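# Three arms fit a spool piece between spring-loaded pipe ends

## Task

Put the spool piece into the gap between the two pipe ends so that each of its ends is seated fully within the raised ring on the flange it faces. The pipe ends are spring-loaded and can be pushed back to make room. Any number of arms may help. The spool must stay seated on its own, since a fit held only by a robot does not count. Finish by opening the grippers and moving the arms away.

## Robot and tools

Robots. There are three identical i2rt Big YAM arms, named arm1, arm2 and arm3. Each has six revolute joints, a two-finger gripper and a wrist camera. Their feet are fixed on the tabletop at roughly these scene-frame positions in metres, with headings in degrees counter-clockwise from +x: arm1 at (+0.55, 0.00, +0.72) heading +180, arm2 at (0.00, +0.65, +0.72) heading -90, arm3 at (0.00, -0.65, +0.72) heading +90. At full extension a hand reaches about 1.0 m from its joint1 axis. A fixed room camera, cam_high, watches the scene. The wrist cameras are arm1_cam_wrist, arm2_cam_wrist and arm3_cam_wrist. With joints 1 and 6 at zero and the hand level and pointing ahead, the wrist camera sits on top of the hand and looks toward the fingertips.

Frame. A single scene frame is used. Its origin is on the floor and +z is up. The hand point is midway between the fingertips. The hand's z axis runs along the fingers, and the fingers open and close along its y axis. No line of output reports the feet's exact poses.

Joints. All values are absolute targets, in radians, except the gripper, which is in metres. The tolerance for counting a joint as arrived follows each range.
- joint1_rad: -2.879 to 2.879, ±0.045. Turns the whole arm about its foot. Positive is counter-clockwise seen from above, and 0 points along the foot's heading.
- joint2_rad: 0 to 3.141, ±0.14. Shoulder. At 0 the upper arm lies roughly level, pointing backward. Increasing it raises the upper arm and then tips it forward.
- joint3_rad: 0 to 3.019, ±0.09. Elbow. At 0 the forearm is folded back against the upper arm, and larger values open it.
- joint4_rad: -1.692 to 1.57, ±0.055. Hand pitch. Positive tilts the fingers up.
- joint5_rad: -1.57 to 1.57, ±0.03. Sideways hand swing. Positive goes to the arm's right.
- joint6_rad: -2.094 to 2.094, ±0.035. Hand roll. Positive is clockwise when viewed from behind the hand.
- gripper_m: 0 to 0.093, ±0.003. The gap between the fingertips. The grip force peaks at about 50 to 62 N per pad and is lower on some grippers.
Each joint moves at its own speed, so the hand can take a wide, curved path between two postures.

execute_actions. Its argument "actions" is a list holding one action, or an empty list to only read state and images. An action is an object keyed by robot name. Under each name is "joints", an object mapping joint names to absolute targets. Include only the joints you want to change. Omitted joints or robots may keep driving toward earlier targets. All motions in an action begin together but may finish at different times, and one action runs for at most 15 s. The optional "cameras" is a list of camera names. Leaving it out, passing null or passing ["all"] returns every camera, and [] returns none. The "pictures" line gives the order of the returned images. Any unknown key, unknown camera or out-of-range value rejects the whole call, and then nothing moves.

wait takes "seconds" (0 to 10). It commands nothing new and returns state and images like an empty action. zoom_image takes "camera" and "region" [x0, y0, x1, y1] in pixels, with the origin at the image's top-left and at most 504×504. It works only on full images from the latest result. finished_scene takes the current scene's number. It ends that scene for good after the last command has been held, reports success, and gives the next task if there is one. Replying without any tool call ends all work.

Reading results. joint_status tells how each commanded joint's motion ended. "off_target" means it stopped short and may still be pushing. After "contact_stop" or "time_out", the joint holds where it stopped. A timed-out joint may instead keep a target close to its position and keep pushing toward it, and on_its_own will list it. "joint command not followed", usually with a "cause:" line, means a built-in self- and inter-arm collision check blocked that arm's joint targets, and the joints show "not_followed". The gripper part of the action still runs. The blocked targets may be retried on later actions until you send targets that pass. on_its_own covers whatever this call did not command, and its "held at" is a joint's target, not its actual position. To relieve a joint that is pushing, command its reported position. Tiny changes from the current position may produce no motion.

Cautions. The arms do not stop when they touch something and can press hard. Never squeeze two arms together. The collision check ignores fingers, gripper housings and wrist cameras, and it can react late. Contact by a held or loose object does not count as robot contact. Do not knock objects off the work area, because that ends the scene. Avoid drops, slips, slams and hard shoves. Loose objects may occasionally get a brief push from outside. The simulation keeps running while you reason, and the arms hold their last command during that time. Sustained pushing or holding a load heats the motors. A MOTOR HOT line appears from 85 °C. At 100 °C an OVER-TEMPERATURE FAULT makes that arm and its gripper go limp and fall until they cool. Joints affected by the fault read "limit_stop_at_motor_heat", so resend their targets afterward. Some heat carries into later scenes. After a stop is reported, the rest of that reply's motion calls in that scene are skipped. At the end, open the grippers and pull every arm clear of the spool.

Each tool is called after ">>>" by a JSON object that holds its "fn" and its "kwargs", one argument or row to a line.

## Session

>>> {"fn": "execute_actions", "kwargs": {
  "actions": []
}}

Scene clock: 0.00 s.
arm1.joint_positions: joint1_rad=-0.169 joint2_rad=+0.627 joint3_rad=+1.456 joint4_rad=-1.508 joint5_rad=+0.251 joint6_rad=+0.363 gripper_m=+0.094
arm1.joint_status: not commanded
arm1.hand: x=+0.3603 y=+0.0646 z=+1.3371 quat_wxyz=(+0.069, -0.852, +0.273, +0.441) (m; scene frame)
arm2.joint_positions: joint1_rad=-0.261 joint2_rad=+0.589 joint3_rad=+1.464 joint4_rad=-1.348 joint5_rad=+0.160 joint6_rad=-0.128 gripper_m=+0.094
arm2.joint_status: not commanded
arm2.hand: x=-0.0733 y=+0.4456 z=+1.3458 quat_wxyz=(-0.237, -0.659, -0.545, +0.461) (m; scene frame)
arm3.joint_positions: joint1_rad=-0.456 joint2_rad=+0.627 joint3_rad=+1.448 joint4_rad=-1.388 joint5_rad=+0.029 joint6_rad=+0.084 gripper_m=+0.094
arm3.joint_status: not commanded
arm3.hand: x=+0.0991 y=-0.4506 z=+1.3341 quat_wxyz=(-0.402, +0.433, -0.762, -0.264) (m; scene frame)
pictures: arm1_cam_wrist, arm2_cam_wrist, arm3_cam_wrist, cam_high
Images, in order (width x height): arm1_cam_wrist 616x616, arm2_cam_wrist 616x616, arm3_cam_wrist 616x616, cam_high 504x504.

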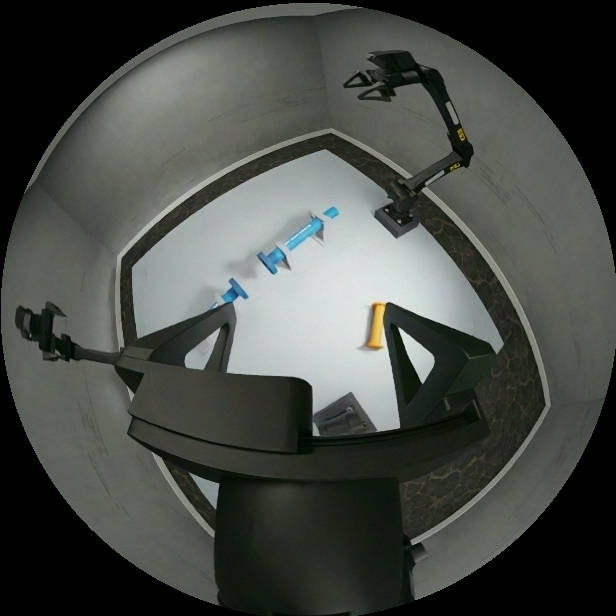

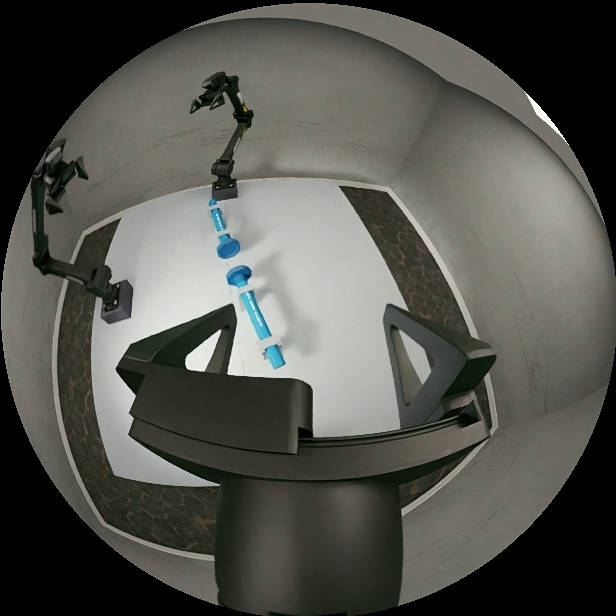

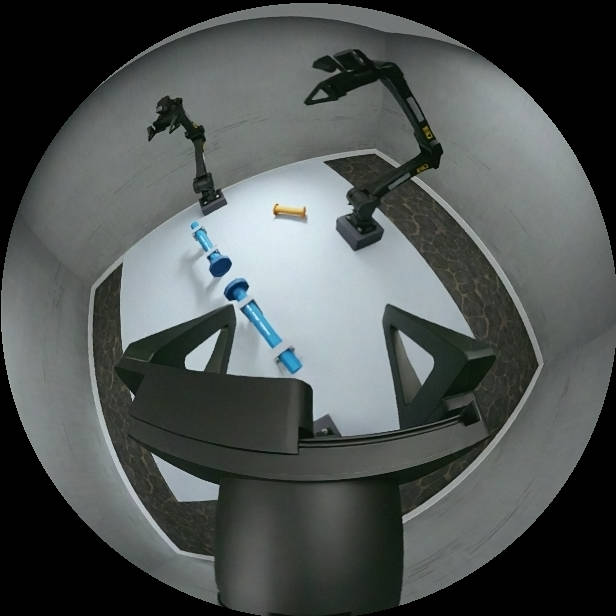

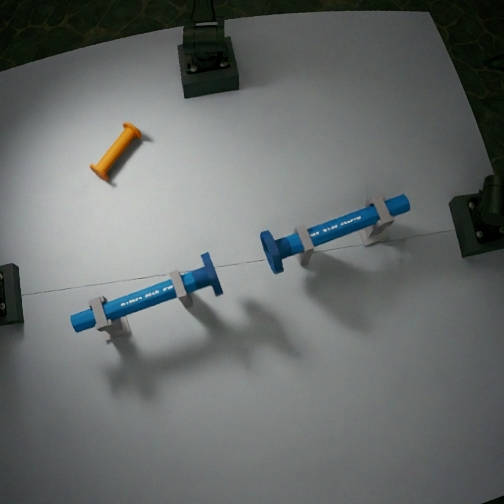

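>>> {"fn": "execute_actions", "kwargs": {
  "actions": [
    {"arm1":{"joints":{"joint1_rad":-1.03,"joint2_rad":1.3,"joint3_rad":0.95,"joint4_rad":-1.2,"joint5_rad":0,"joint6_rad":-0.27}},"arm2":{"joints":{"joint1_rad":-0.24,"joint2_rad":1.45,"joint3_rad":1.07,"joint4_rad":-1.17,"joint5_rad":0,"joint6_rad":-0.39}},"arm3":{"joints":{"joint1_rad":-0.095,"joint2_rad":1.5,"joint3_rad":1.01,"joint4_rad":-1.07,"joint5_rad":0,"joint6_rad":-0.26}}}
  ]
}}

Scene clock: 20.70 s.
arm1.joint_positions: joint1_rad=-1.030 joint2_rad=+1.309 joint3_rad=+0.938 joint4_rad=-1.206 joint5_rad=+0.001 joint6_rad=-0.261 gripper_m=+0.094
arm1.joint_status: all done
arm1.hand: x=+0.3661 y=+0.2884 z=+0.9307 quat_wxyz=(+0.003, -0.932, +0.362, +0.001) (m; scene frame)
arm2.joint_positions: joint1_rad=-0.256 joint2_rad=+1.442 joint3_rad=+1.062 joint4_rad=-1.175 joint5_rad=+0.003 joint6_rad=-0.379 gripper_m=+0.094
arm2.joint_status: all done
arm2.hand: x=-0.0872 y=+0.2584 z=+0.8906 quat_wxyz=(+0.002, -0.648, -0.762, +0.002) (m; scene frame)
arm3.joint_positions: joint1_rad=-0.097 joint2_rad=+1.493 joint3_rad=+1.000 joint4_rad=-1.088 joint5_rad=+0.001 joint6_rad=-0.252 gripper_m=+0.094
arm3.joint_status: all done
arm3.hand: x=+0.0317 y=-0.2572 z=+0.8657 quat_wxyz=(+0.004, +0.766, -0.643, +0.004) (m; scene frame)
pictures: arm1_cam_wrist, arm2_cam_wrist, arm3_cam_wrist, cam_high
Images, in order (width x height): arm1_cam_wrist 616x616, arm2_cam_wrist 616x616, arm3_cam_wrist 616x616, cam_high 504x504.

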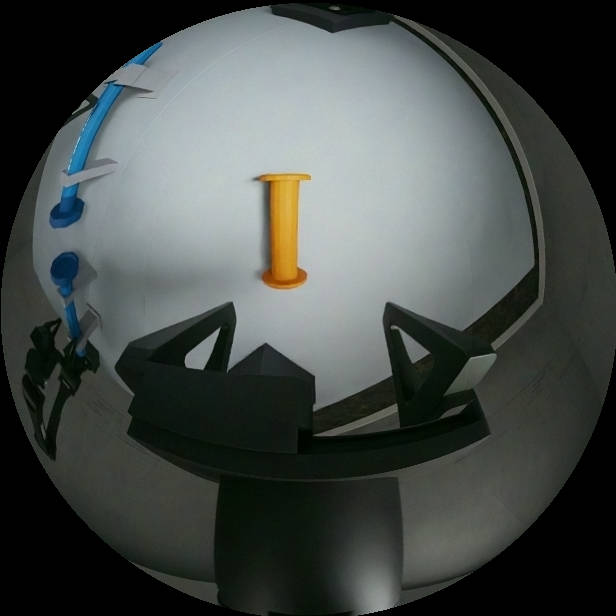

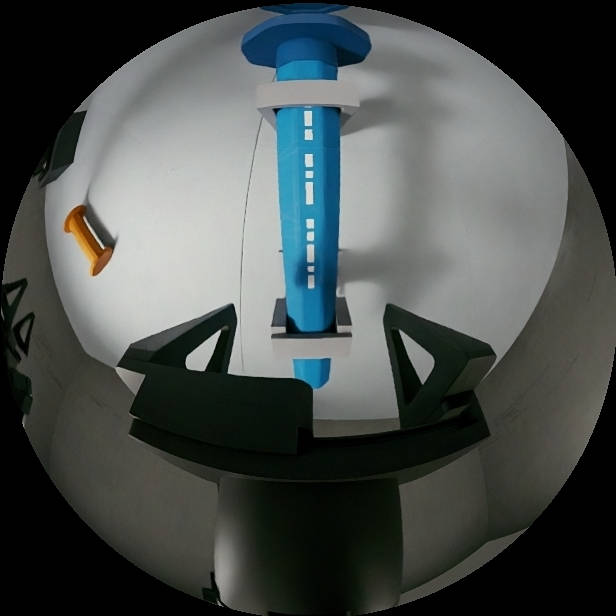

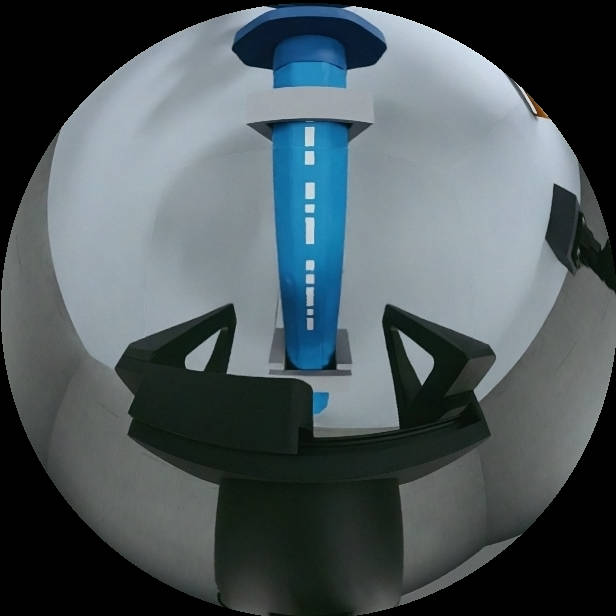

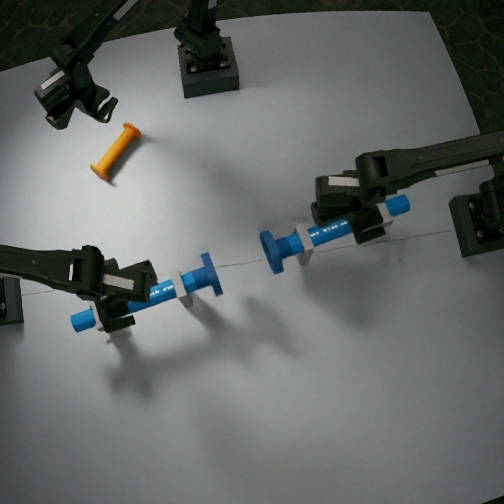

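>>> {"fn": "execute_actions", "kwargs": {
  "actions": [
    {"arm1":{"joints":{"joint1_rad":-0.922,"joint2_rad":1.46,"joint3_rad":0.91,"joint4_rad":-1.02,"joint6_rad":-0.15}},"arm2":{"joints":{"joint1_rad":-0.25,"joint2_rad":1.58,"joint3_rad":1.07,"joint4_rad":-1.04}},"arm3":{"joints":{"joint2_rad":1.6,"joint3_rad":0.96,"joint4_rad":-0.93}}}
  ]
}}

Scene clock: 29.83 s.
arm1.joint_positions: joint1_rad=-0.917 joint2_rad=+1.469 joint3_rad=+0.911 joint4_rad=-1.035 joint5_rad=+0.001 joint6_rad=-0.159 gripper_m=+0.094
arm1.joint_status: all done
arm1.hand: x=+0.3181 y=+0.2867 z=+0.8676 quat_wxyz=(+0.000, -0.934, +0.357, -0.006) (m; scene frame)
arm2.joint_positions: joint1_rad=-0.256 joint2_rad=+1.590 joint3_rad=+1.062 joint4_rad=-1.050 joint5_rad=+0.003 joint6_rad=-0.379 gripper_m=+0.094
arm2.joint_status: all done
arm2.hand: x=-0.0927 y=+0.2339 z=+0.8326 quat_wxyz=(+0.008, -0.648, -0.762, -0.008) (m; scene frame)
arm3.joint_positions: joint1_rad=-0.097 joint2_rad=+1.610 joint3_rad=+0.961 joint4_rad=-0.950 joint5_rad=+0.001 joint6_rad=-0.252 gripper_m=+0.094
arm3.joint_status: all done
arm3.hand: x=+0.0323 y=-0.2492 z=+0.8088 quat_wxyz=(+0.011, +0.766, -0.643, +0.009) (m; scene frame)
pictures: arm1_cam_wrist, arm2_cam_wrist, arm3_cam_wrist, cam_high
Images, in order (width x height): arm1_cam_wrist 616x616, arm2_cam_wrist 616x616, arm3_cam_wrist 616x616, cam_high 504x504.

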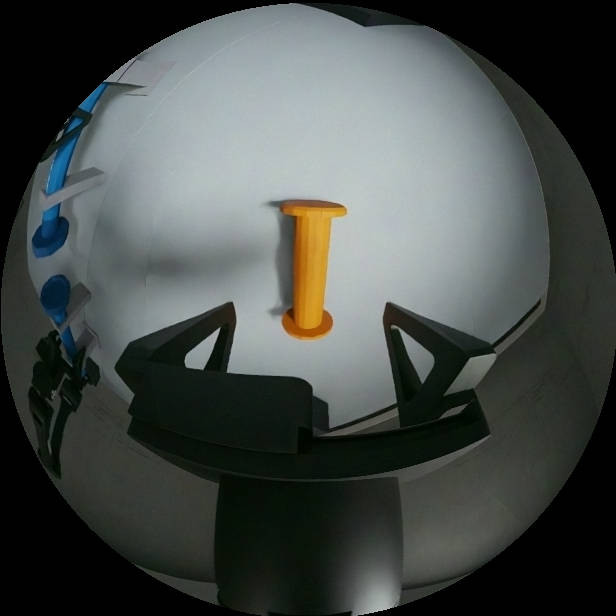

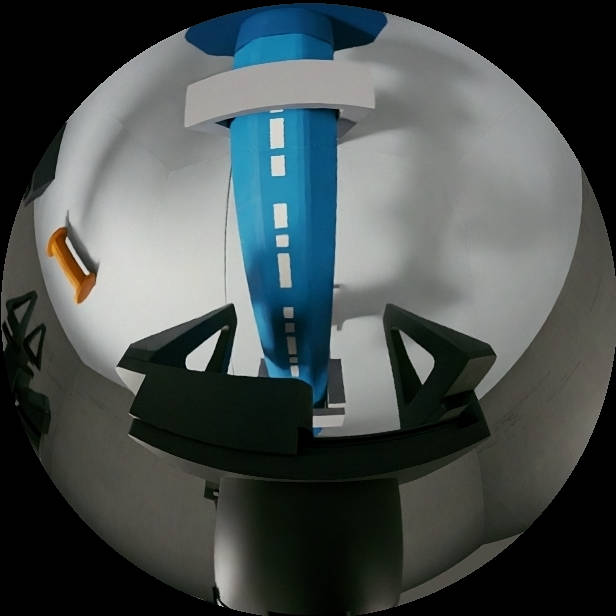

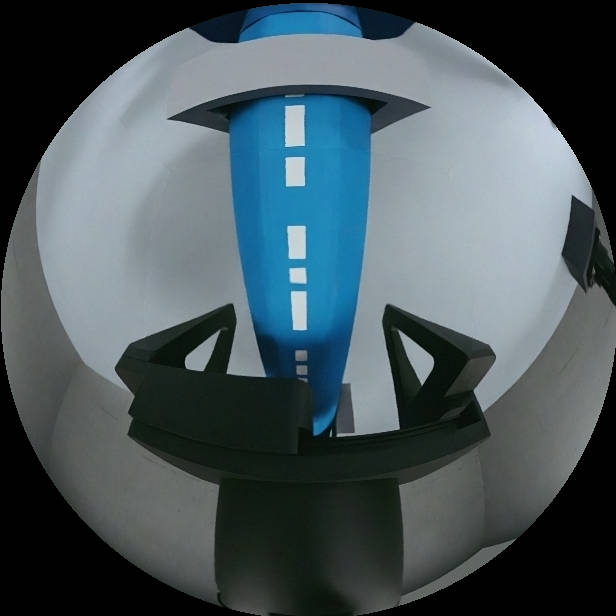

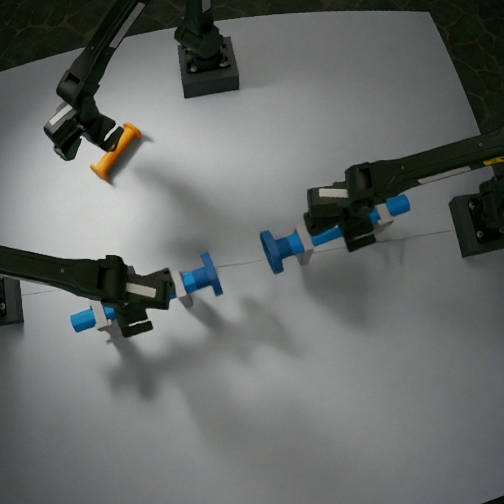

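>>> {"fn": "execute_actions", "kwargs": {
  "actions": [
    {"arm1":{"joints":{"joint2_rad":1.66,"joint3_rad":0.83,"joint4_rad":-0.76}},"arm2":{"joints":{"joint1_rad":-0.215,"joint2_rad":1.64,"joint3_rad":1.02,"joint4_rad":-0.95}},"arm3":{"joints":{"joint2_rad":1.645,"joint3_rad":0.93,"joint4_rad":-0.87}}}
  ]
}}

Scene clock: 37.10 s.
arm1.joint_positions: joint1_rad=-0.917 joint2_rad=+1.671 joint3_rad=+0.830 joint4_rad=-0.775 joint5_rad=+0.001 joint6_rad=-0.159 gripper_m=+0.094
arm1.joint_status: all done
arm1.hand: x=+0.3170 y=+0.2887 z=+0.7716 quat_wxyz=(-0.006, -0.934, +0.357, -0.016) (m; scene frame)
arm2.joint_positions: joint1_rad=-0.225 joint2_rad=+1.639 joint3_rad=+1.026 joint4_rad=-0.960 joint5_rad=+0.002 joint6_rad=-0.379 gripper_m=+0.094
arm2.joint_status: all done
arm2.hand: x=-0.0801 y=+0.2296 z=+0.8012 quat_wxyz=(+0.006, -0.636, -0.772, -0.006) (m; scene frame)
arm3.joint_positions: joint1_rad=-0.097 joint2_rad=+1.639 joint3_rad=+0.936 joint4_rad=-0.890 joint5_rad=+0.001 joint6_rad=-0.252 gripper_m=+0.094
arm3.joint_status: all done
arm3.hand: x=+0.0323 y=-0.2499 z=+0.7899 quat_wxyz=(+0.009, +0.766, -0.643, +0.007) (m; scene frame)
pictures: arm1_cam_wrist, arm2_cam_wrist, arm3_cam_wrist, cam_high
Images, in order (width x height): arm1_cam_wrist 616x616, arm2_cam_wrist 616x616, arm3_cam_wrist 616x616, cam_high 504x504.

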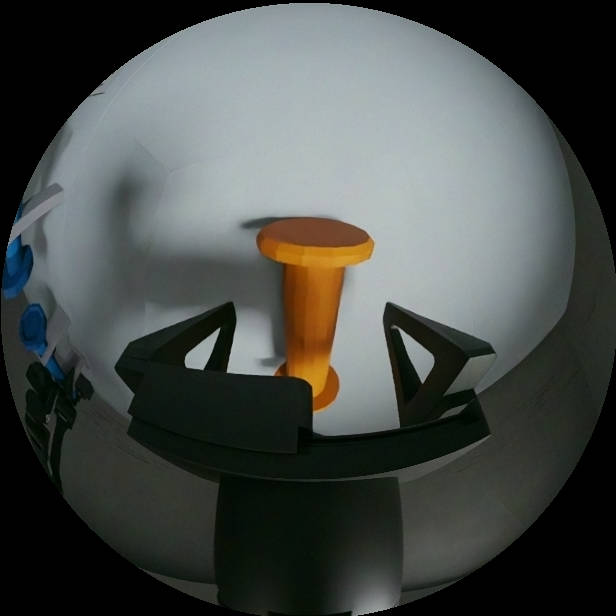

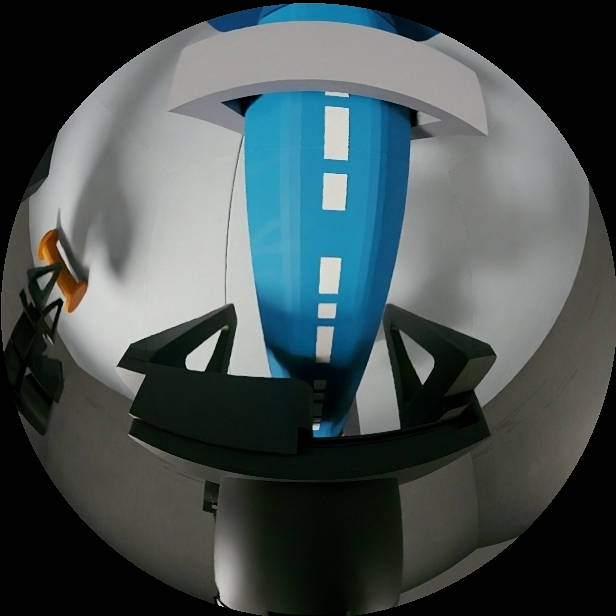

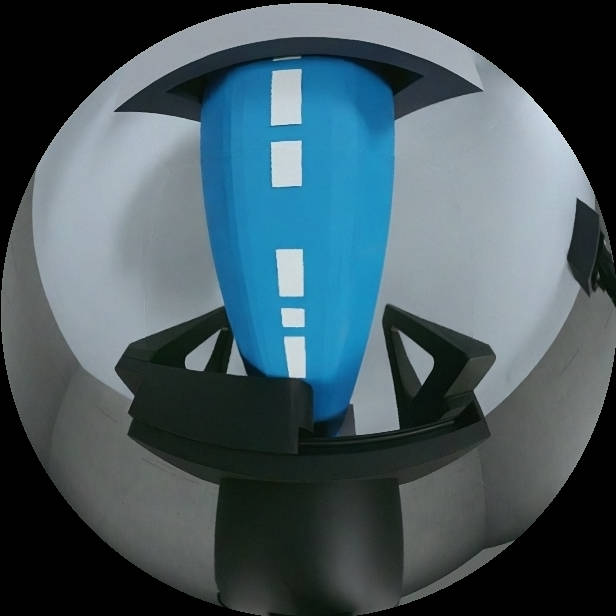

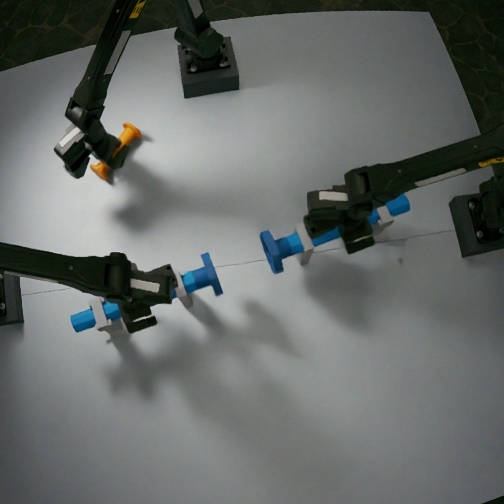

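>>> {"fn": "execute_actions", "kwargs": {
  "actions": [
    {"arm1":{"joints":{"joint2_rad":1.71,"joint4_rad":-0.72}},"arm2":{"joints":{"joint2_rad":1.665,"joint4_rad":-0.93}},"arm3":{"joints":{"joint1_rad":-0.085,"gripper_m":0.03}}}
  ],
  "cameras": []
}}

>>> {"fn": "execute_actions", "kwargs": {
  "actions": [
    {"arm1":{"joints":{"gripper_m":0.03}},"arm2":{"joints":{"gripper_m":0.03}}}
  ]
}}

Scene clock: 40.20 s.
arm1.joint_positions: joint1_rad=-0.917 joint2_rad=+1.699 joint3_rad=+0.830 joint4_rad=-0.735 joint5_rad=+0.001 joint6_rad=-0.159 gripper_m=+0.094
arm1.joint_status: all done
arm1.hand: x=+0.3138 y=+0.2928 z=+0.7615 quat_wxyz=(-0.003, -0.934, +0.357, -0.011) (m; scene frame)
arm2.joint_positions: joint1_rad=-0.225 joint2_rad=+1.654 joint3_rad=+1.026 joint4_rad=-0.940 joint5_rad=+0.002 joint6_rad=-0.379 gripper_m=+0.094
arm2.joint_status: all done
arm2.hand: x=-0.0808 y=+0.2263 z=+0.7951 quat_wxyz=(+0.005, -0.636, -0.772, -0.004) (m; scene frame)
arm3.joint_positions: joint1_rad=-0.093 joint2_rad=+1.639 joint3_rad=+0.936 joint4_rad=-0.890 joint5_rad=-0.002 joint6_rad=-0.257 gripper_m=+0.036
arm3.joint_status: gripper_m off_target (ended at +0.036, target +0.030); the others done
arm3.hand: x=+0.0300 y=-0.2501 z=+0.7897 quat_wxyz=(+0.010, +0.769, -0.640, +0.006) (m; scene frame)
pictures: none
No camera images: the call's "cameras" was empty. Leave "cameras" out to get every camera's image.

Scene clock: 40.83 s.
arm1.joint_positions: joint1_rad=-0.917 joint2_rad=+1.699 joint3_rad=+0.830 joint4_rad=-0.734 joint5_rad=+0.001 joint6_rad=-0.158 gripper_m=+0.034
arm1.joint_status: gripper_m off_target (ended at +0.034, target +0.030)
arm1.hand: x=+0.3136 y=+0.2930 z=+0.7615 quat_wxyz=(-0.003, -0.934, +0.358, -0.010) (m; scene frame)
arm2.joint_positions: joint1_rad=-0.226 joint2_rad=+1.654 joint3_rad=+1.026 joint4_rad=-0.937 joint5_rad=+0.008 joint6_rad=-0.375 gripper_m=+0.036
arm2.joint_status: gripper_m off_target (ended at +0.036, target +0.030)
arm2.hand: x=-0.0823 y=+0.2259 z=+0.7947 quat_wxyz=(+0.007, -0.638, -0.770, -0.002) (m; scene frame)
arm3.joint_positions: joint1_rad=-0.093 joint2_rad=+1.639 joint3_rad=+0.936 joint4_rad=-0.890 joint5_rad=-0.002 joint6_rad=-0.257 gripper_m=+0.036
arm3.joint_status: not commanded
arm3.hand: x=+0.0300 y=-0.2501 z=+0.7897 quat_wxyz=(+0.010, +0.769, -0.640, +0.006) (m; scene frame)
pictures: arm1_cam_wrist, arm2_cam_wrist, arm3_cam_wrist, cam_high
Images, in order (width x height): arm1_cam_wrist 616x616, arm2_cam_wrist 616x616, arm3_cam_wrist 616x616, cam_high 504x504.

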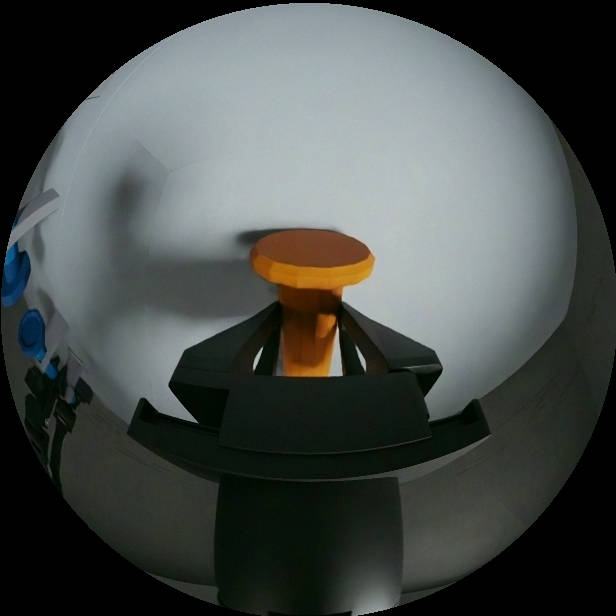

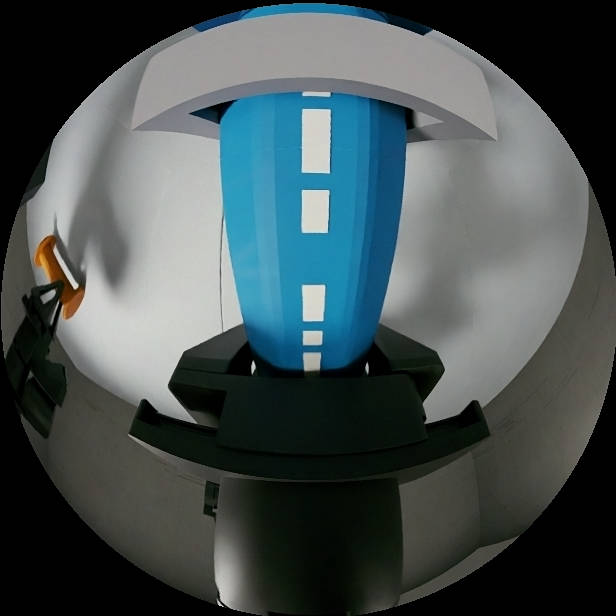

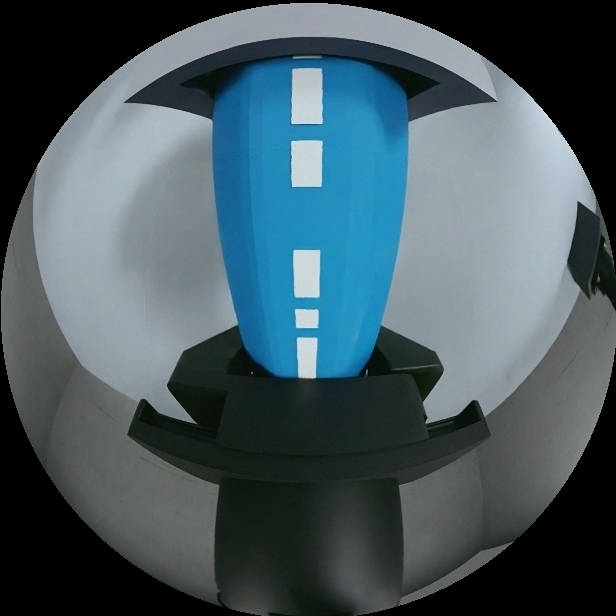

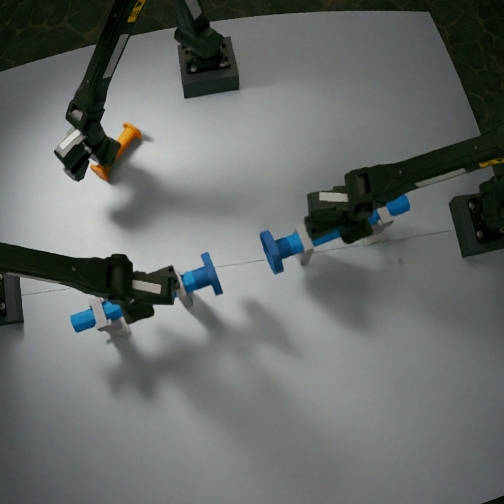

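>>> {"fn": "execute_actions", "kwargs": {
  "actions": [
    {"arm1":{"joints":{"gripper_m":0.093}}}
  ],
  "cameras": []
}}

>>> {"fn": "execute_actions", "kwargs": {
  "actions": [
    {"arm1":{"joints":{"joint1_rad":-0.93,"joint2_rad":1.685,"joint3_rad":0.75,"joint4_rad":-0.665,"joint6_rad":-0.17}}}
  ],
  "cameras": ["arm1_cam_wrist"]
}}

Scene clock: 47.63 s.
arm1.joint_positions: joint1_rad=-0.917 joint2_rad=+1.699 joint3_rad=+0.830 joint4_rad=-0.734 joint5_rad=+0.001 joint6_rad=-0.158 gripper_m=+0.093
arm1.joint_status: all done
arm1.hand: x=+0.3136 y=+0.2930 z=+0.7615 quat_wxyz=(-0.003, -0.934, +0.358, -0.010) (m; scene frame)
arm2.joint_positions: joint1_rad=-0.226 joint2_rad=+1.654 joint3_rad=+1.026 joint4_rad=-0.937 joint5_rad=+0.008 joint6_rad=-0.375 gripper_m=+0.036
arm2.joint_status: not commanded
arm2.hand: x=-0.0823 y=+0.2259 z=+0.7947 quat_wxyz=(+0.007, -0.638, -0.770, -0.002) (m; scene frame)
arm3.joint_positions: joint1_rad=-0.093 joint2_rad=+1.639 joint3_rad=+0.936 joint4_rad=-0.890 joint5_rad=-0.002 joint6_rad=-0.257 gripper_m=+0.036
arm3.joint_status: not commanded
arm3.hand: x=+0.0300 y=-0.2501 z=+0.7897 quat_wxyz=(+0.010, +0.769, -0.640, +0.006) (m; scene frame)
pictures: none
No camera images: the call's "cameras" was empty. Leave "cameras" out to get every camera's image.

Scene clock: 48.43 s.
arm1.joint_positions: joint1_rad=-0.920 joint2_rad=+1.694 joint3_rad=+0.750 joint4_rad=-0.680 joint5_rad=+0.001 joint6_rad=-0.161 gripper_m=+0.093
arm1.joint_status: all done
arm1.hand: x=+0.3329 y=+0.2709 z=+0.7442 quat_wxyz=(-0.008, -0.934, +0.358, -0.019) (m; scene frame)
arm2.joint_positions: joint1_rad=-0.226 joint2_rad=+1.654 joint3_rad=+1.026 joint4_rad=-0.937 joint5_rad=+0.008 joint6_rad=-0.375 gripper_m=+0.036
arm2.joint_status: not commanded
arm2.hand: x=-0.0823 y=+0.2259 z=+0.7947 quat_wxyz=(+0.007, -0.638, -0.770, -0.002) (m; scene frame)
arm3.joint_positions: joint1_rad=-0.093 joint2_rad=+1.639 joint3_rad=+0.936 joint4_rad=-0.890 joint5_rad=-0.002 joint6_rad=-0.257 gripper_m=+0.036
arm3.joint_status: not commanded
arm3.hand: x=+0.0300 y=-0.2501 z=+0.7897 quat_wxyz=(+0.010, +0.769, -0.640, +0.006) (m; scene frame)
pictures: arm1_cam_wrist
Images, in order (width x height): arm1_cam_wrist 616x616.

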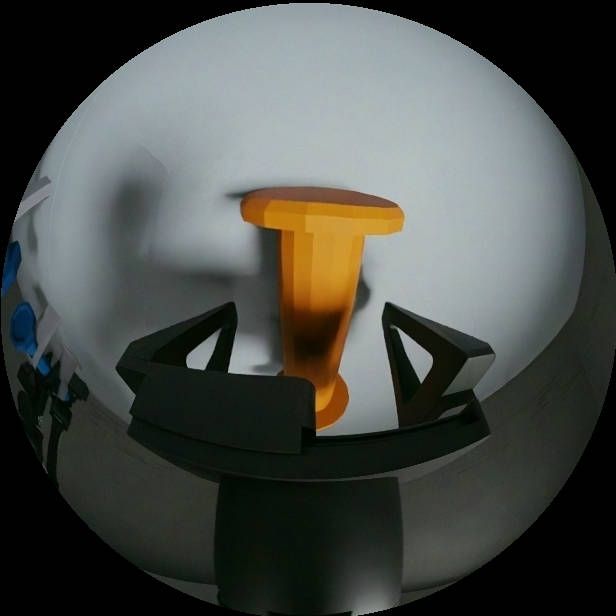

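>>> {"fn": "execute_actions", "kwargs": {
  "actions": [
    {"arm1":{"joints":{"joint1_rad":-0.94,"joint2_rad":1.64,"joint3_rad":0.705,"joint4_rad":-0.67}}}
  ],
  "cameras": []
}}

>>> {"fn": "execute_actions", "kwargs": {
  "actions": [
    {"arm1":{"joints":{"gripper_m":0.03}},"arm2":{"joints":{"joint2_rad":1.55,"joint3_rad":0.9,"joint4_rad":-0.89}},"arm3":{"joints":{"joint2_rad":1.56,"joint3_rad":0.83,"joint4_rad":-0.85}}}
  ],
  "cameras": ["arm1_cam_wrist","cam_high"]
}}

Scene clock: 52.33 s.
arm1.joint_positions: joint1_rad=-0.932 joint2_rad=+1.648 joint3_rad=+0.709 joint4_rad=-0.679 joint5_rad=+0.001 joint6_rad=-0.161 gripper_m=+0.093
arm1.joint_status: all done
arm1.hand: x=+0.3446 y=+0.2627 z=+0.7503 quat_wxyz=(-0.007, -0.932, +0.363, -0.016) (m; scene frame)
arm2.joint_positions: joint1_rad=-0.226 joint2_rad=+1.654 joint3_rad=+1.026 joint4_rad=-0.937 joint5_rad=+0.008 joint6_rad=-0.375 gripper_m=+0.036
arm2.joint_status: not commanded
arm2.hand: x=-0.0823 y=+0.2259 z=+0.7947 quat_wxyz=(+0.007, -0.638, -0.770, -0.002) (m; scene frame)
arm3.joint_positions: joint1_rad=-0.093 joint2_rad=+1.639 joint3_rad=+0.936 joint4_rad=-0.890 joint5_rad=-0.002 joint6_rad=-0.257 gripper_m=+0.036
arm3.joint_status: not commanded
arm3.hand: x=+0.0300 y=-0.2501 z=+0.7897 quat_wxyz=(+0.010, +0.769, -0.640, +0.006) (m; scene frame)
pictures: none
No camera images: the call's "cameras" was empty. Leave "cameras" out to get every camera's image.

Scene clock: 53.07 s.
arm1.joint_positions: joint1_rad=-0.932 joint2_rad=+1.648 joint3_rad=+0.709 joint4_rad=-0.679 joint5_rad=+0.002 joint6_rad=-0.162 gripper_m=+0.035
arm1.joint_status: gripper_m off_target (ended at +0.035, target +0.030)
arm1.hand: x=+0.3447 y=+0.2628 z=+0.7503 quat_wxyz=(-0.006, -0.932, +0.363, -0.016) (m; scene frame)
arm2.joint_positions: joint1_rad=-0.229 joint2_rad=+1.597 joint3_rad=+0.951 joint4_rad=-0.846 joint5_rad=+0.023 joint6_rad=-0.371 gripper_m=+0.036
arm2.joint_status: all done
arm2.hand: x=-0.0847 y=+0.2343 z=+0.7950 quat_wxyz=(-0.004, -0.640, -0.767, +0.034) (m; scene frame)
arm3.joint_positions: joint1_rad=-0.093 joint2_rad=+1.591 joint3_rad=+0.874 joint4_rad=-0.832 joint5_rad=+0.011 joint6_rad=-0.254 gripper_m=+0.036
arm3.joint_status: all done
arm3.hand: x=+0.0316 y=-0.2607 z=+0.7897 quat_wxyz=(-0.012, +0.767, -0.641, -0.001) (m; scene frame)
pictures: arm1_cam_wrist, cam_high
Images, in order (width x height): arm1_cam_wrist 616x616, cam_high 504x504.

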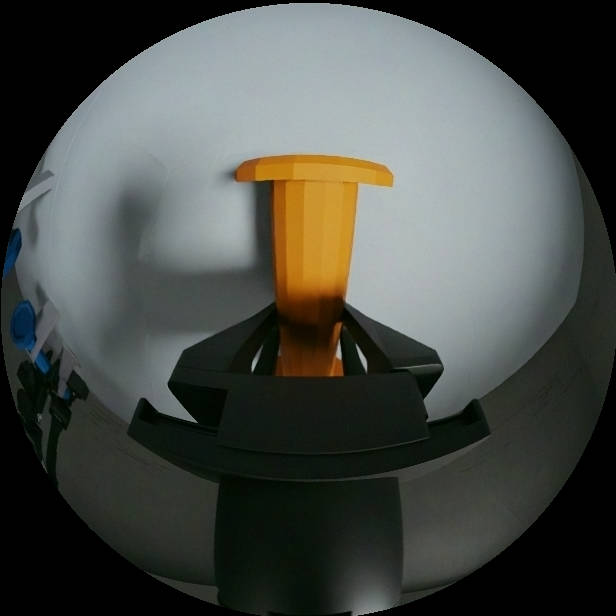

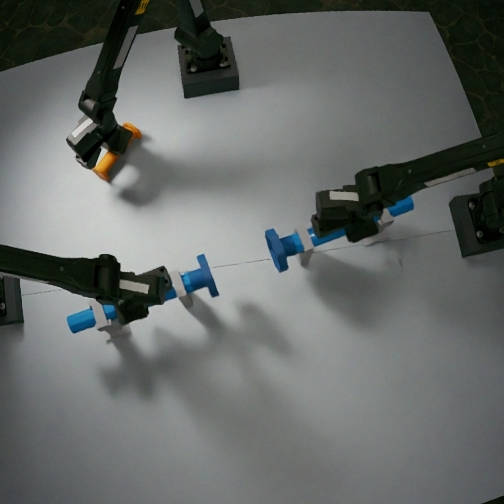

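>>> {"fn": "execute_actions", "kwargs": {
  "actions": [
    {"arm1":{"joints":{"joint2_rad":1.19,"joint3_rad":0.895,"joint4_rad":-1.27}},"arm2":{"joints":{"joint2_rad":1.48,"joint3_rad":0.8,"joint4_rad":-0.85}},"arm3":{"joints":{"joint2_rad":1.49,"joint3_rad":0.73,"joint4_rad":-0.83}}}
  ],
  "cameras": []
}}

>>> {"fn": "execute_actions", "kwargs": {
  "actions": [
    {"arm1":{"joints":{"joint1_rad":-0.01,"joint2_rad":1.5,"joint3_rad":1.3,"joint4_rad":-1.37,"joint6_rad":1.36}}}
  ],
  "cameras": []
}}

>>> {"fn": "execute_actions", "kwargs": {
  "actions": [
    {"arm1":{"joints":{"joint2_rad":1.85,"joint3_rad":1.57,"joint4_rad":-1.24}}}
  ]
}}

Scene clock: 60.83 s.
arm1.joint_positions: joint1_rad=-0.932 joint2_rad=+1.188 joint3_rad=+0.870 joint4_rad=-1.258 joint5_rad=+0.002 joint6_rad=-0.162 gripper_m=+0.035
arm1.joint_status: all done
arm1.hand: x=+0.3628 y=+0.2386 z=+0.9428 quat_wxyz=(+0.004, -0.932, +0.363, +0.002) (m; scene frame)
arm2.joint_positions: joint1_rad=-0.235 joint2_rad=+1.549 joint3_rad=+0.882 joint4_rad=-0.755 joint5_rad=+0.026 joint6_rad=-0.380 gripper_m=+0.036
arm2.joint_status: joint4_rad time_out (moved +0.091 of -0.004); the others done
arm2.on_its_own: joint4_rad reads -0.755 and still pushes toward -0.850 since a time_out
arm2.hand: x=-0.0865 y=+0.2406 z=+0.7943 quat_wxyz=(-0.020, -0.639, -0.766, +0.065) (m; scene frame)
arm3.joint_positions: joint1_rad=-0.096 joint2_rad=+1.543 joint3_rad=+0.811 joint4_rad=-0.770 joint5_rad=+0.023 joint6_rad=-0.259 gripper_m=+0.036
arm3.joint_status: joint4_rad time_out (moved +0.062 of +0.002); the others done
arm3.on_its_own: joint4_rad reads -0.770 and still pushes toward -0.830 since a time_out
arm3.hand: x=+0.0338 y=-0.2711 z=+0.7894 quat_wxyz=(-0.035, +0.767, -0.640, -0.011) (m; scene frame)
pictures: none
No camera images: the call's "cameras" was empty. Leave "cameras" out to get every camera's image.

not run: a stop came earlier in this reply.

not run: a stop came earlier in this reply.

>>> {"fn": "execute_actions", "kwargs": {
  "actions": [
    {"arm1":{"joints":{"joint1_rad":-0.01,"joint2_rad":1.5,"joint3_rad":1.3,"joint4_rad":-1.37,"joint6_rad":1.36}},"arm2":{"joints":{"joint4_rad":-0.77}},"arm3":{"joints":{"joint4_rad":-0.78}}}
  ],
  "cameras": []
}}

>>> {"fn": "execute_actions", "kwargs": {
  "actions": [
    {"arm1":{"joints":{"joint2_rad":1.85,"joint3_rad":1.57,"joint4_rad":-1.24}}}
  ]
}}

Scene clock: 66.13 s.
arm1.joint_positions: joint1_rad=-0.004 joint2_rad=+1.517 joint3_rad=+1.253 joint4_rad=-1.361 joint5_rad=-0.003 joint6_rad=+1.350 gripper_m=+0.035
arm1.joint_status: all done
arm1.hand: x=+0.1260 y=-0.0121 z=+0.9661 quat_wxyz=(+0.019, -0.788, +0.616, -0.016) (m; scene frame)
arm2.joint_positions: joint1_rad=-0.236 joint2_rad=+1.542 joint3_rad=+0.871 joint4_rad=-0.731 joint5_rad=+0.026 joint6_rad=-0.380 gripper_m=+0.036
arm2.joint_status: all done
arm2.hand: x=-0.0869 y=+0.2394 z=+0.7943 quat_wxyz=(-0.024, -0.638, -0.766, +0.074) (m; scene frame)
arm3.joint_positions: joint1_rad=-0.096 joint2_rad=+1.537 joint3_rad=+0.805 joint4_rad=-0.756 joint5_rad=+0.023 joint6_rad=-0.259 gripper_m=+0.036
arm3.joint_status: all done
arm3.hand: x=+0.0340 y=-0.2702 z=+0.7898 quat_wxyz=(-0.040, +0.767, -0.640, -0.014) (m; scene frame)
pictures: none
No camera images: the call's "cameras" was empty. Leave "cameras" out to get every camera's image.

Scene clock: 67.30 s.
arm1.joint_positions: joint1_rad=-0.016 joint2_rad=+1.863 joint3_rad=+1.520 joint4_rad=-1.242 joint5_rad=+0.002 joint6_rad=+1.355 gripper_m=+0.035
arm1.joint_status: all done
arm1.hand: x=-0.0018 y=-0.0067 z=+0.8988 quat_wxyz=(+0.008, -0.783, +0.622, +0.001) (m; scene frame)
arm2.joint_positions: joint1_rad=-0.236 joint2_rad=+1.542 joint3_rad=+0.871 joint4_rad=-0.731 joint5_rad=+0.026 joint6_rad=-0.380 gripper_m=+0.036
arm2.joint_status: not commanded
arm2.hand: x=-0.0869 y=+0.2394 z=+0.7943 quat_wxyz=(-0.024, -0.638, -0.766, +0.074) (m; scene frame)
arm3.joint_positions: joint1_rad=-0.096 joint2_rad=+1.537 joint3_rad=+0.805 joint4_rad=-0.756 joint5_rad=+0.023 joint6_rad=-0.259 gripper_m=+0.036
arm3.joint_status: not commanded
arm3.hand: x=+0.0341 y=-0.2702 z=+0.7899 quat_wxyz=(-0.041, +0.767, -0.640, -0.014) (m; scene frame)
pictures: arm1_cam_wrist, arm2_cam_wrist, arm3_cam_wrist, cam_high
Images, in order (width x height): arm1_cam_wrist 616x616, arm2_cam_wrist 616x616, arm3_cam_wrist 616x616, cam_high 504x504.

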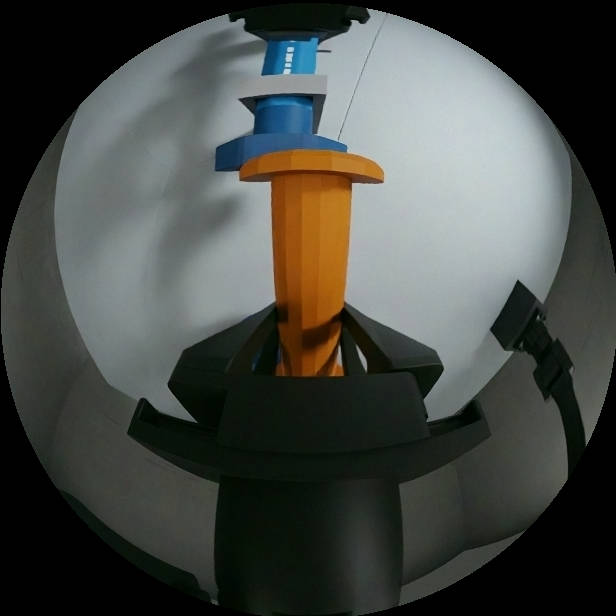

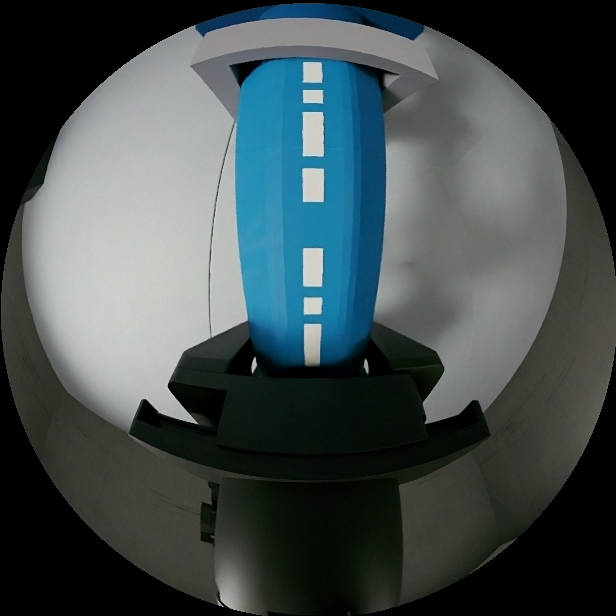

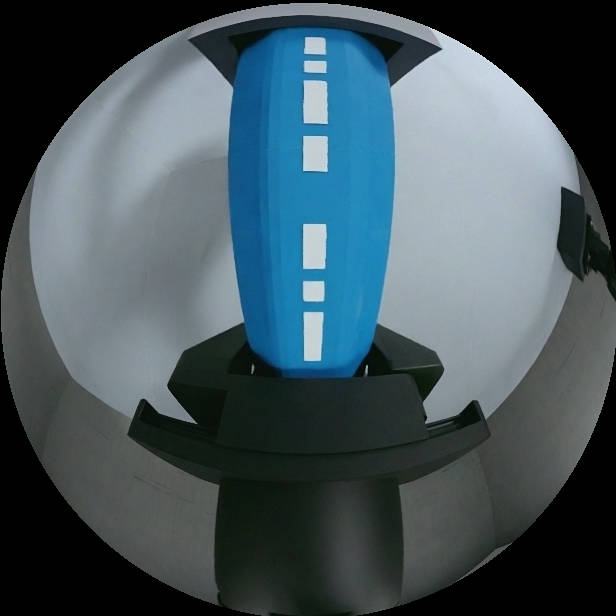

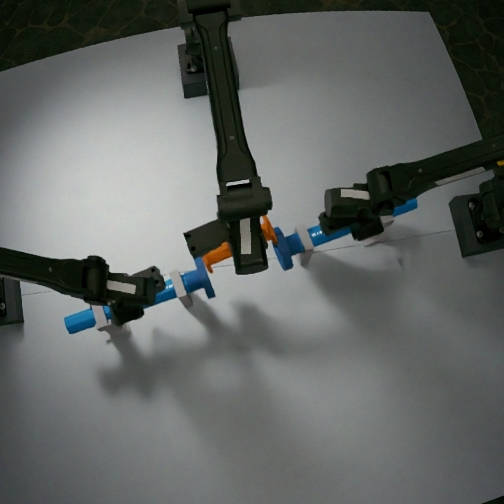

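>>> {"fn": "execute_actions", "kwargs": {
  "actions": [
    {"arm1":{"joints":{"joint2_rad":1.93,"joint3_rad":1.61,"joint4_rad":-1.22}}}
  ],
  "cameras": ["arm1_cam_wrist","cam_high"]
}}

Scene clock: 70.53 s.
arm1.joint_positions: joint1_rad=-0.013 joint2_rad=+1.937 joint3_rad=+1.556 joint4_rad=-1.232 joint5_rad=-0.002 joint6_rad=+1.356 gripper_m=+0.035
arm1.joint_status: all done
arm1.hand: x=-0.0147 y=-0.0089 z=+0.8717 quat_wxyz=(+0.016, -0.783, +0.622, -0.011) (m; scene frame)
arm2.joint_positions: joint1_rad=-0.236 joint2_rad=+1.542 joint3_rad=+0.871 joint4_rad=-0.731 joint5_rad=+0.026 joint6_rad=-0.380 gripper_m=+0.036
arm2.joint_status: not commanded
arm2.hand: x=-0.0869 y=+0.2394 z=+0.7943 quat_wxyz=(-0.024, -0.638, -0.766, +0.074) (m; scene frame)
arm3.joint_positions: joint1_rad=-0.096 joint2_rad=+1.537 joint3_rad=+0.805 joint4_rad=-0.756 joint5_rad=+0.023 joint6_rad=-0.259 gripper_m=+0.036
arm3.joint_status: not commanded
arm3.hand: x=+0.0341 y=-0.2702 z=+0.7899 quat_wxyz=(-0.041, +0.767, -0.640, -0.014) (m; scene frame)
pictures: arm1_cam_wrist, cam_high
Images, in order (width x height): arm1_cam_wrist 616x616, cam_high 504x504.

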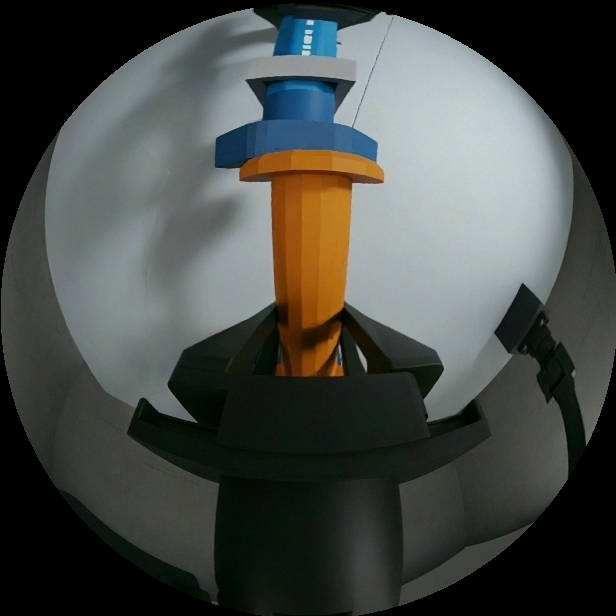

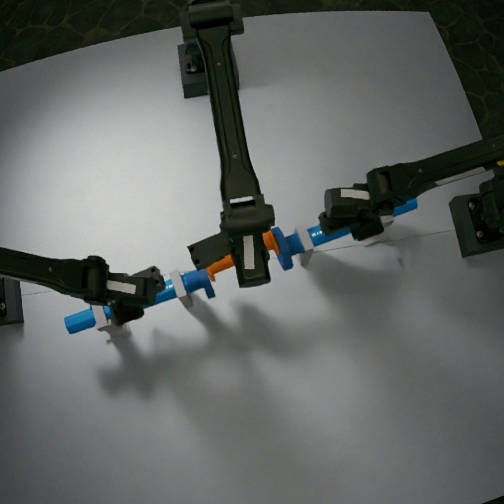

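>>> {"fn": "execute_actions", "kwargs": {
  "actions": [
    {"arm1":{"joints":{"joint1_rad":0.0,"joint2_rad":1.99,"joint3_rad":1.61,"joint4_rad":-1.2}}}
  ],
  "cameras": ["arm1_cam_wrist","cam_high"]
}}

Scene clock: 74.27 s.
arm1.joint_positions: joint1_rad=-0.008 joint2_rad=+2.002 joint3_rad=+1.556 joint4_rad=-1.211 joint5_rad=-0.002 joint6_rad=+1.356 gripper_m=+0.035
arm1.joint_status: all done
arm1.hand: x=-0.0150 y=-0.0113 z=+0.8363 quat_wxyz=(+0.030, -0.784, +0.619, -0.028) (m; scene frame)
arm2.joint_positions: joint1_rad=-0.236 joint2_rad=+1.542 joint3_rad=+0.871 joint4_rad=-0.731 joint5_rad=+0.026 joint6_rad=-0.380 gripper_m=+0.036
arm2.joint_status: not commanded
arm2.hand: x=-0.0869 y=+0.2394 z=+0.7943 quat_wxyz=(-0.024, -0.638, -0.766, +0.074) (m; scene frame)
arm3.joint_positions: joint1_rad=-0.096 joint2_rad=+1.537 joint3_rad=+0.805 joint4_rad=-0.756 joint5_rad=+0.023 joint6_rad=-0.259 gripper_m=+0.036
arm3.joint_status: not commanded
arm3.hand: x=+0.0341 y=-0.2702 z=+0.7899 quat_wxyz=(-0.041, +0.767, -0.640, -0.014) (m; scene frame)
pictures: arm1_cam_wrist, cam_high
Images, in order (width x height): arm1_cam_wrist 616x616, cam_high 504x504.

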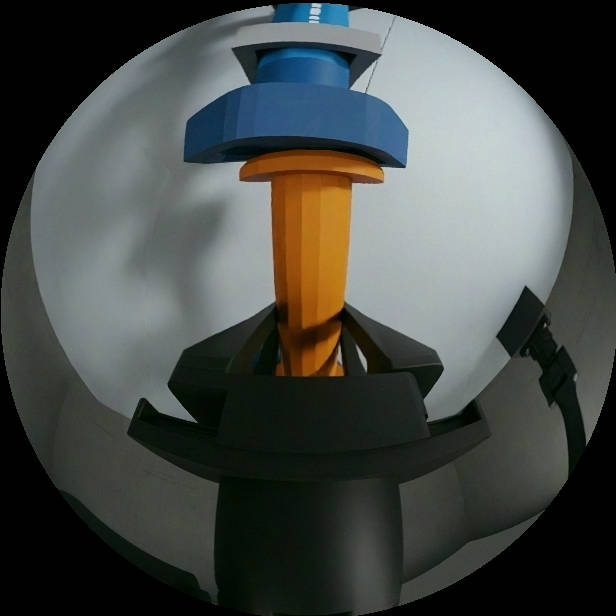

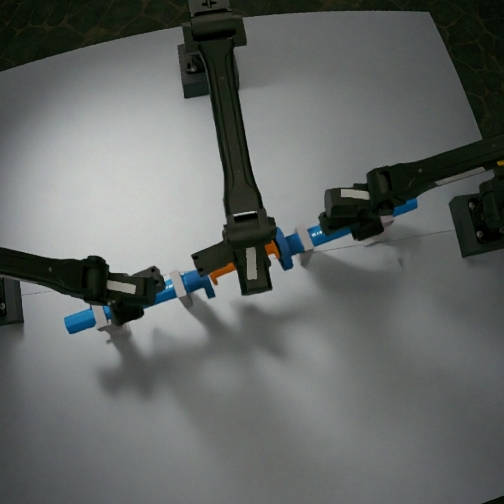

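>>> {"fn": "execute_actions", "kwargs": {
  "actions": [
    {"arm1":{"joints":{"joint2_rad":2.05,"joint3_rad":1.64,"joint4_rad":-1.12}}}
  ],
  "cameras": ["arm1_cam_wrist","cam_high"]
}}

Scene clock: 77.73 s.
arm1.joint_positions: joint1_rad=-0.004 joint2_rad=+2.055 joint3_rad=+1.584 joint4_rad=-1.134 joint5_rad=-0.003 joint6_rad=+1.357 gripper_m=+0.035
arm1.joint_status: all done
arm1.hand: x=-0.0401 y=-0.0140 z=+0.8146 quat_wxyz=(+0.013, -0.786, +0.618, -0.009) (m; scene frame)
arm2.joint_positions: joint1_rad=-0.236 joint2_rad=+1.542 joint3_rad=+0.871 joint4_rad=-0.731 joint5_rad=+0.026 joint6_rad=-0.380 gripper_m=+0.036
arm2.joint_status: not commanded
arm2.hand: x=-0.0869 y=+0.2394 z=+0.7943 quat_wxyz=(-0.024, -0.638, -0.766, +0.074) (m; scene frame)
arm3.joint_positions: joint1_rad=-0.096 joint2_rad=+1.537 joint3_rad=+0.805 joint4_rad=-0.756 joint5_rad=+0.023 joint6_rad=-0.259 gripper_m=+0.036
arm3.joint_status: not commanded
arm3.hand: x=+0.0341 y=-0.2702 z=+0.7899 quat_wxyz=(-0.041, +0.767, -0.640, -0.014) (m; scene frame)
pictures: arm1_cam_wrist, cam_high
Images, in order (width x height): arm1_cam_wrist 616x616, cam_high 504x504.

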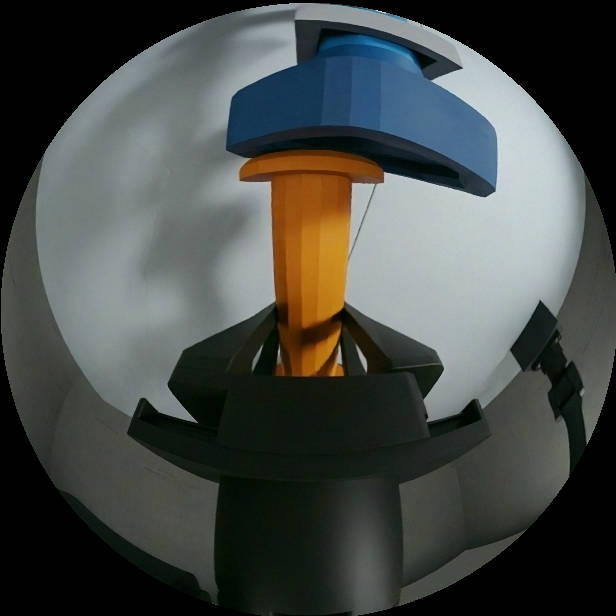

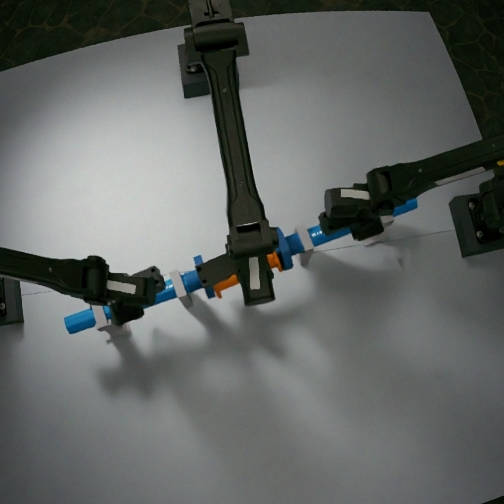

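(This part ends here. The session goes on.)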